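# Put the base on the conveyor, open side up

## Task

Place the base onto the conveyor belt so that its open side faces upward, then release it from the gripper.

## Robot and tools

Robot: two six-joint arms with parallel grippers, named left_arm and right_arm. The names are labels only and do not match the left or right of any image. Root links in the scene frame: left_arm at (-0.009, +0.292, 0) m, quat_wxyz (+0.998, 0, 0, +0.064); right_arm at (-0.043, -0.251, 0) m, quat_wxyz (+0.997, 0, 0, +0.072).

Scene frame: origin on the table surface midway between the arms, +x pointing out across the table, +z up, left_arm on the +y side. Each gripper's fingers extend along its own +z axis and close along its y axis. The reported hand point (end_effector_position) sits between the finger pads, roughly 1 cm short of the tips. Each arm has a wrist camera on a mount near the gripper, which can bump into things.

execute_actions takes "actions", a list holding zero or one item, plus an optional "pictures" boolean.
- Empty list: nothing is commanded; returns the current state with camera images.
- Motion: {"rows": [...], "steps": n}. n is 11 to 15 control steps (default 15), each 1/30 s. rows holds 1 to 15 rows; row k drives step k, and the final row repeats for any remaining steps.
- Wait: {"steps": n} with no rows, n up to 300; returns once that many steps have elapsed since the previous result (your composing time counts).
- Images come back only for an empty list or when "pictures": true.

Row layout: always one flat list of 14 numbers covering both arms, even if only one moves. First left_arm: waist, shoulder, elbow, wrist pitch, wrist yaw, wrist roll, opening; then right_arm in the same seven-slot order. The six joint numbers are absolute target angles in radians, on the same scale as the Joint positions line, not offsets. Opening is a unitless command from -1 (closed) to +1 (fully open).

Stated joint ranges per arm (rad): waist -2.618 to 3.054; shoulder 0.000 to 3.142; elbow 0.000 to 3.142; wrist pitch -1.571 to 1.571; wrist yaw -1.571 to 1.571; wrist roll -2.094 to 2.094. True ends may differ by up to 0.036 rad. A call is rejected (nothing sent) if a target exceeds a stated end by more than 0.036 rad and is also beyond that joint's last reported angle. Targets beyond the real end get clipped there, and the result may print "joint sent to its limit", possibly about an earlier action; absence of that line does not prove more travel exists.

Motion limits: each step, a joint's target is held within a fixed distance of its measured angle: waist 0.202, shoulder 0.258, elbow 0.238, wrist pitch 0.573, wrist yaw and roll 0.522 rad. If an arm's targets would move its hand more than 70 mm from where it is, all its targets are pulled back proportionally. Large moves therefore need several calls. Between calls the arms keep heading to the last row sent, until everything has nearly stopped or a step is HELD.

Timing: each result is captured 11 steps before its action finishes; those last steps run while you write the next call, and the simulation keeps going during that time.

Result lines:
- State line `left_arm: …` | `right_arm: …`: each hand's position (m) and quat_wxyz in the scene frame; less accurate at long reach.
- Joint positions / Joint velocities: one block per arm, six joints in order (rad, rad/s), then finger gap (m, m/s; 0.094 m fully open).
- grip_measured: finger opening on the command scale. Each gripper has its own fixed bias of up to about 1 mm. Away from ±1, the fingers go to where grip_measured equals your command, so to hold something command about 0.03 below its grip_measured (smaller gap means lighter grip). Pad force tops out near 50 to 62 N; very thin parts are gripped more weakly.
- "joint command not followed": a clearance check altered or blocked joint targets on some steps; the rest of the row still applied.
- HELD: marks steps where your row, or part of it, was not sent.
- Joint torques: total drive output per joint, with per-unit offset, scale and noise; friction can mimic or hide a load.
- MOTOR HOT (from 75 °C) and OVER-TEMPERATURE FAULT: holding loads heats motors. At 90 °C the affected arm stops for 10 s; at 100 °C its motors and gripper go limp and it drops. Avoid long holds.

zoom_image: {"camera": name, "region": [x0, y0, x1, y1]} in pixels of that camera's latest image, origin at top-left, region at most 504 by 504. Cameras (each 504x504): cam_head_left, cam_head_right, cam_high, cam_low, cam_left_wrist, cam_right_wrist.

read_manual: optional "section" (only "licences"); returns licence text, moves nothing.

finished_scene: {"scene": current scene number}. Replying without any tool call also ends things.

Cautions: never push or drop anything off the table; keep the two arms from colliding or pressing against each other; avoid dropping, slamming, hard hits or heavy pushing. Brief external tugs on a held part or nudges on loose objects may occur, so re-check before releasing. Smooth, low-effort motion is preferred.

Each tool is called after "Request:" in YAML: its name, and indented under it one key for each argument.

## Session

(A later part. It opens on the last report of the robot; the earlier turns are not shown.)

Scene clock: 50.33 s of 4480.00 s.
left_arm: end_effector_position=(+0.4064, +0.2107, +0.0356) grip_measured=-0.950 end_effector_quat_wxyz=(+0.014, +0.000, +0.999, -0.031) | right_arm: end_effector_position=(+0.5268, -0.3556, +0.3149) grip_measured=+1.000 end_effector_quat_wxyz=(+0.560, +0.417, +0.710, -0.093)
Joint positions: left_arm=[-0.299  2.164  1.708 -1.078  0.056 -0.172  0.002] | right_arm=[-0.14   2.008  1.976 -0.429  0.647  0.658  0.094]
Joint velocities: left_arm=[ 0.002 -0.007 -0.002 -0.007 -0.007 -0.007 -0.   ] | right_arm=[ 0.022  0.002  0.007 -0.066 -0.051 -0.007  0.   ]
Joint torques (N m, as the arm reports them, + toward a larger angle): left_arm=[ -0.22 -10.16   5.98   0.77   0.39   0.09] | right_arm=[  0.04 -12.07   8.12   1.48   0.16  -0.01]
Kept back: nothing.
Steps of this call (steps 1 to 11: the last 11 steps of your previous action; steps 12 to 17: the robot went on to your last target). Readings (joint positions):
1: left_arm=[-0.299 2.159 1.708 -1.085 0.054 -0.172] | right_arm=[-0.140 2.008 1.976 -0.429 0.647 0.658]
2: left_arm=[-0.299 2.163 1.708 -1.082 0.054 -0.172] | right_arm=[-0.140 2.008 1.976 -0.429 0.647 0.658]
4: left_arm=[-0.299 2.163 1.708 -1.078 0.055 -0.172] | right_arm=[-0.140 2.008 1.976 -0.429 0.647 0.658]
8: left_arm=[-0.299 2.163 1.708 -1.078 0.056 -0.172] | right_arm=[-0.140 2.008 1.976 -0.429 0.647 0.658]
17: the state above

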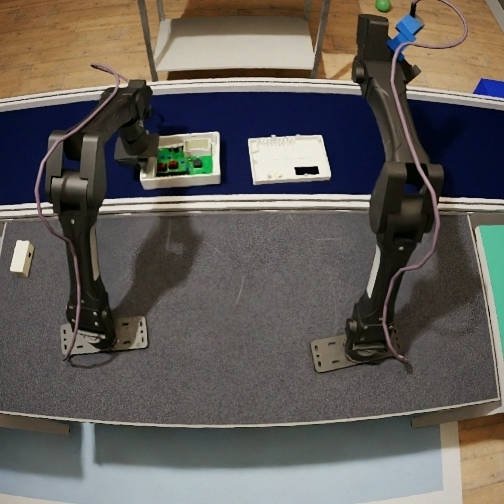

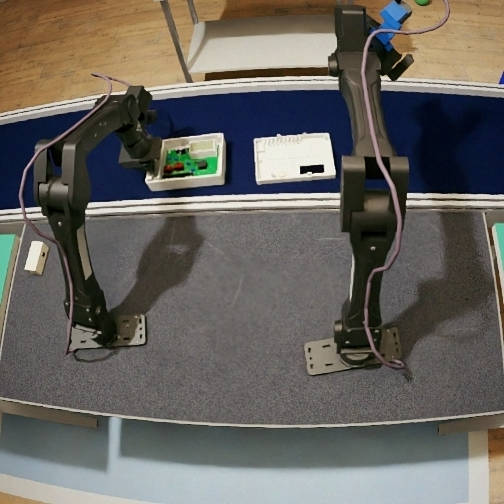

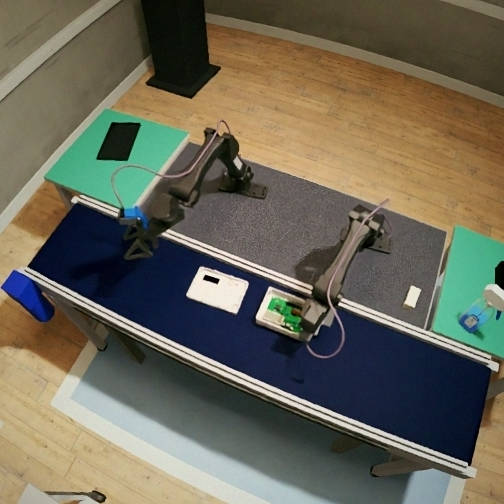

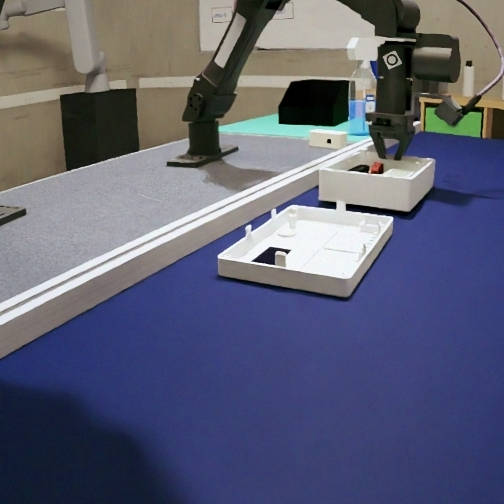

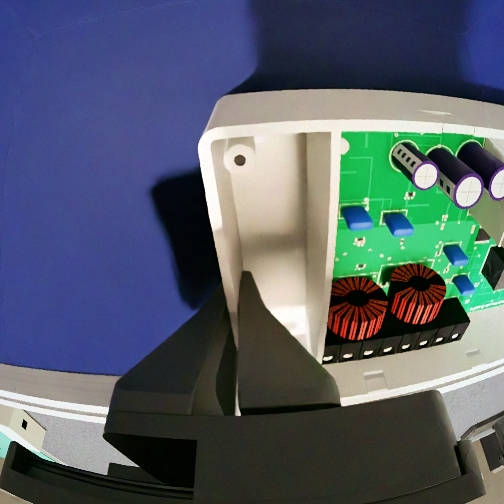

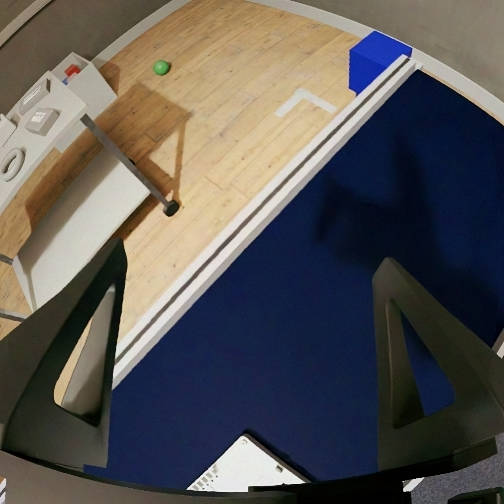

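Request:
execute_actions:
  actions:
    - {"rows":[[-0.302,2.167,1.712,-1.026,0.079,-0.168,-1,-0.14,2.008,1.976,-0.429,0.647,0.658,1],[-0.301,2.166,1.712,-1.034,0.073,-0.170,-1,-0.14,2.008,1.976,-0.429,0.647,0.658,1],[-0.300,2.165,1.712,-1.042,0.067,-0.172,-1,-0.14,2.008,1.976,-0.429,0.647,0.658,1],[-0.299,2.163,1.712,-1.050,0.061,-0.172,-1,-0.14,2.008,1.976,-0.429,0.647,0.658,1],[-0.299,2.161,1.712,-1.058,0.055,-0.172,-1,-0.14,2.008,1.976,-0.429,0.647,0.658,1],[-0.299,2.159,1.712,-1.066,0.049,-0.172,-1,-0.14,2.008,1.976,-0.429,0.647,0.658,1],[-0.299,2.157,1.712,-1.072,0.044,-0.172,-1,-0.14,2.008,1.976,-0.429,0.647,0.658,1],[-0.299,2.155,1.712,-1.072,0.040,-0.172,-0.97,-0.14,2.008,1.976,-0.429,0.647,0.658,1],[-0.299,2.154,1.712,-1.072,0.040,-0.172,-0.95,-0.14,2.008,1.976,-0.429,0.647,0.658,1],[-0.299,2.153,1.712,-1.072,0.040,-0.172,-0.93,-0.14,2.008,1.976,-0.429,0.647,0.658,1],[-0.299,2.152,1.712,-1.072,0.042,-0.172,-0.90,-0.14,2.008,1.976,-0.429,0.647,0.658,1],[-0.299,2.151,1.712,-1.072,0.044,-0.172,-0.85,-0.14,2.008,1.976,-0.429,0.647,0.658,1],[-0.299,2.150,1.712,-1.072,0.045,-0.172,-0.78,-0.14,2.008,1.976,-0.429,0.647,0.658,1],[-0.299,2.149,1.712,-1.072,0.045,-0.172,-0.70,-0.14,2.008,1.976,-0.429,0.647,0.658,1],[-0.299,2.148,1.712,-1.072,0.045,-0.172,-0.63,-0.14,2.008,1.976,-0.429,0.647,0.658,1]],"steps":15}

Request:
execute_actions:
  actions:
    - {"rows":[[-0.299,2.145,1.712,-1.072,0.045,-0.172,-0.6,-0.14,2.008,1.976,-0.429,0.647,0.658,1],[-0.299,2.140,1.712,-1.072,0.045,-0.172,-0.6,-0.14,2.008,1.976,-0.429,0.647,0.658,1],[-0.299,2.132,1.712,-1.072,0.045,-0.172,-0.6,-0.14,2.008,1.976,-0.429,0.647,0.658,1],[-0.299,2.122,1.712,-1.072,0.045,-0.172,-0.6,-0.14,2.008,1.976,-0.429,0.647,0.658,1],[-0.299,2.110,1.712,-1.072,0.045,-0.172,-0.6,-0.14,2.008,1.976,-0.429,0.647,0.658,1],[-0.299,2.096,1.712,-1.072,0.045,-0.172,-0.6,-0.14,2.008,1.976,-0.429,0.647,0.658,1],[-0.299,2.081,1.712,-1.072,0.045,-0.172,-0.6,-0.14,2.008,1.976,-0.429,0.647,0.658,1],[-0.299,2.067,1.712,-1.072,0.045,-0.172,-0.6,-0.14,2.008,1.976,-0.429,0.647,0.658,1],[-0.299,2.052,1.712,-1.072,0.045,-0.172,-0.6,-0.14,2.008,1.976,-0.429,0.647,0.658,1],[-0.299,2.038,1.712,-1.072,0.045,-0.172,-0.6,-0.14,2.008,1.976,-0.429,0.647,0.658,1],[-0.299,2.026,1.712,-1.072,0.045,-0.172,-0.6,-0.14,2.008,1.976,-0.429,0.647,0.658,1],[-0.299,2.015,1.712,-1.072,0.045,-0.172,-0.6,-0.14,2.008,1.976,-0.429,0.647,0.658,1],[-0.299,2.007,1.712,-1.072,0.045,-0.172,-0.6,-0.14,2.008,1.976,-0.429,0.647,0.658,1],[-0.299,2.002,1.712,-1.072,0.045,-0.172,-0.6,-0.14,2.008,1.976,-0.429,0.647,0.658,1],[-0.299,2.000,1.712,-1.072,0.045,-0.172,-0.6,-0.14,2.008,1.976,-0.429,0.647,0.658,1]],"steps":15}

Request:
execute_actions:
  actions:
    - {"steps":17}
  pictures: true

Scene clock: 53.97 s of 4480.00 s.
left_arm: end_effector_position=(+0.4064, +0.2108, +0.0356) grip_measured=-0.950 end_effector_quat_wxyz=(+0.014, +0.000, +0.999, -0.031) | right_arm: end_effector_position=(+0.5268, -0.3556, +0.3149) grip_measured=+1.000 end_effector_quat_wxyz=(+0.560, +0.417, +0.710, -0.093)
Joint positions: left_arm=[-0.299  2.164  1.708 -1.078  0.055 -0.172  0.002] | right_arm=[-0.14   2.008  1.976 -0.429  0.647  0.658  0.094]
Joint velocities: left_arm=[-0.012  0.002  0.007 -0.022 -0.037 -0.037 -0.001] | right_arm=[-0.017 -0.007 -0.032  0.022 -0.022 -0.022  0.   ]
Joint torques (N m, as the arm reports them, + toward a larger angle): left_arm=[ -0.1  -10.55   5.99   0.5    0.12   0.  ] | right_arm=[  0.04 -12.09   8.12   1.48   0.16  -0.01]
Steps of this call (steps 1 to 15: the robot went on to your last target; steps 16 to 90: nothing new was sent; then 0.50 s passed at rest; steps 91 to 94: the first 4 steps of this action). Readings (joint positions):
91: left_arm=[-0.299 2.164 1.708 -1.078 0.056 -0.172] | right_arm=[-0.140 2.008 1.976 -0.429 0.647 0.658]
92: left_arm=[-0.299 2.164 1.708 -1.078 0.056 -0.172] | right_arm=[-0.140 2.008 1.976 -0.429 0.647 0.658]
94: the state above

Scene clock: 54.47 s of 4480.00 s.
left_arm: end_effector_position=(+0.4064, +0.2114, +0.0358) grip_measured=-0.602 end_effector_quat_wxyz=(+0.014, +0.000, +0.999, -0.029) | right_arm: end_effector_position=(+0.5268, -0.3556, +0.3149) grip_measured=+1.000 end_effector_quat_wxyz=(+0.560, +0.417, +0.710, -0.093)
Joint positions: left_arm=[-0.299  2.163  1.708 -1.078  0.052 -0.172  0.019] | right_arm=[-0.14   2.008  1.976 -0.429  0.647  0.658  0.094]
Joint velocities: left_arm=[-0.007 -0.032 -0.002 -0.022 -0.095  0.022 -0.001] | right_arm=[-0.017  0.002 -0.007 -0.081 -0.051 -0.051  0.   ]
Joint torques (N m, as the arm reports them, + toward a larger angle): left_arm=[  0.1  -13.54   5.96   0.34  -0.06   0.  ] | right_arm=[  0.03 -12.08   8.13   1.48   0.16  -0.01]
Steps of this call (steps 1 to 11: the last 11 steps of your previous action; steps 12 to 15: the first 4 steps of this action). Readings (joint positions):
12: left_arm=[-0.299 2.164 1.708 -1.078 0.052 -0.172] | right_arm=[-0.140 2.008 1.976 -0.429 0.647 0.658]
13: left_arm=[-0.299 2.164 1.708 -1.078 0.052 -0.172] | right_arm=[-0.140 2.008 1.976 -0.429 0.647 0.658]
15: the state above

Scene clock: 55.03 s of 4480.00 s.
left_arm: end_effector_position=(+0.4141, +0.2100, +0.0965) grip_measured=-0.602 end_effector_quat_wxyz=(+0.087, +0.002, +0.995, -0.041) | right_arm: end_effector_position=(+0.5268, -0.3556, +0.3149) grip_measured=+1.000 end_effector_quat_wxyz=(+0.560, +0.417, +0.710, -0.093)
Joint positions: left_arm=[-0.299  2.014  1.708 -1.078  0.052 -0.172  0.019] | right_arm=[-0.14   2.008  1.976 -0.429  0.647  0.658  0.094]
Joint velocities: left_arm=[ 0.002  0.002 -0.007  0.022 -0.051  0.037  0.   ] | right_arm=[-0.012 -0.007 -0.022 -0.022  0.007  0.037  0.   ]
Joint torques (N m, as the arm reports them, + toward a larger angle): left_arm=[  0.02 -10.88   6.29   0.58  -0.06   0.01] | right_arm=[  0.04 -12.08   8.14   1.48   0.15  -0.01]
Kept back: nothing.
Steps of this call (steps 1 to 11: the last 11 steps of your previous action; steps 12 to 17: the robot went on to your last target). Readings (joint positions):
1: left_arm=[-0.299 2.161 1.708 -1.078 0.052 -0.172] | right_arm=[-0.140 2.008 1.976 -0.429 0.647 0.658]
2: left_arm=[-0.299 2.157 1.708 -1.078 0.052 -0.172] | right_arm=[-0.140 2.008 1.976 -0.429 0.647 0.658]
4: left_arm=[-0.299 2.140 1.708 -1.078 0.052 -0.172] | right_arm=[-0.140 2.008 1.976 -0.429 0.647 0.658]
8: left_arm=[-0.299 2.075 1.708 -1.078 0.052 -0.172] | right_arm=[-0.140 2.008 1.976 -0.429 0.647 0.658]
17: the state above

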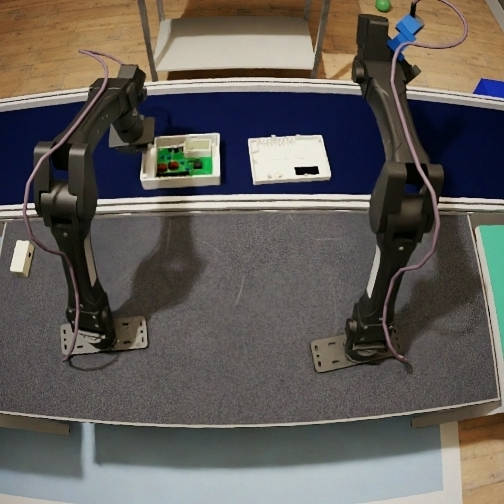

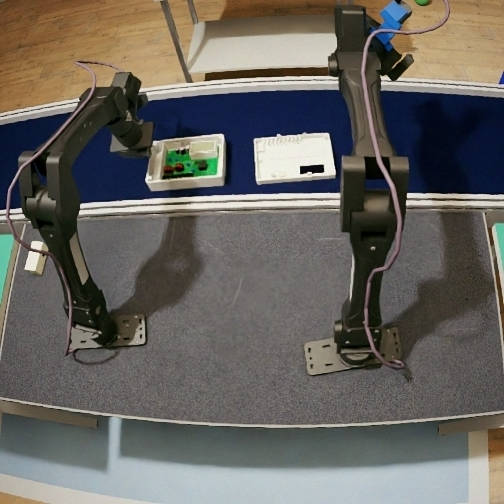

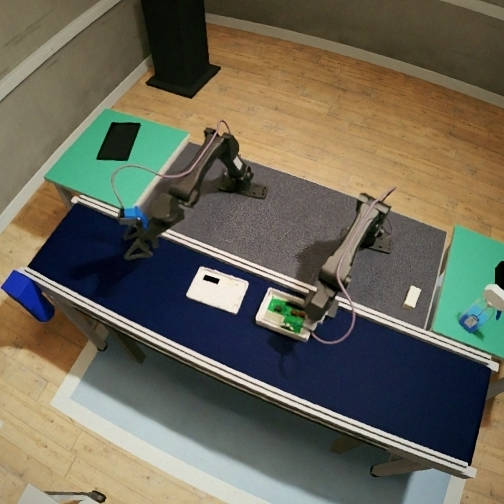

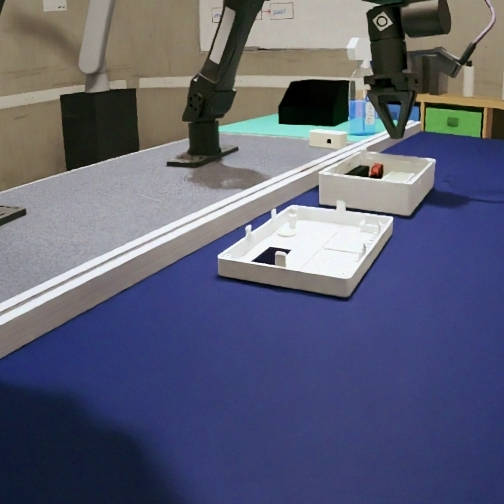

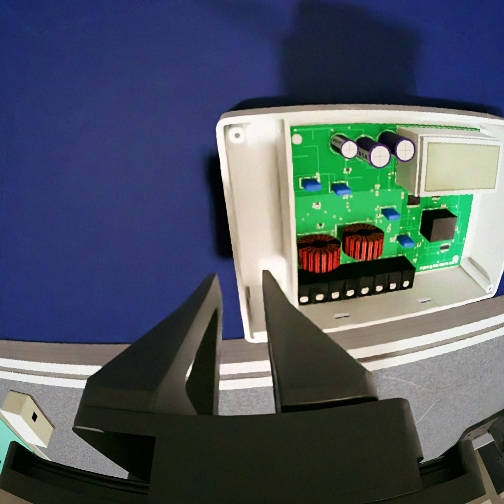

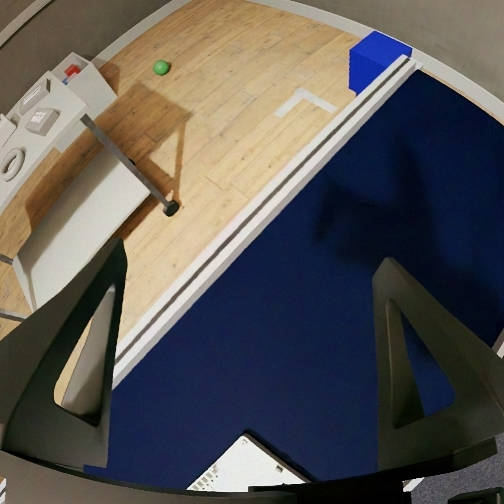

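The base is resting flat on the belt, open side up, clear of the rail and the lid, and the gripper has let go.

Request:
finished_scene:
  scene: 1

The scene is finished: the task was done.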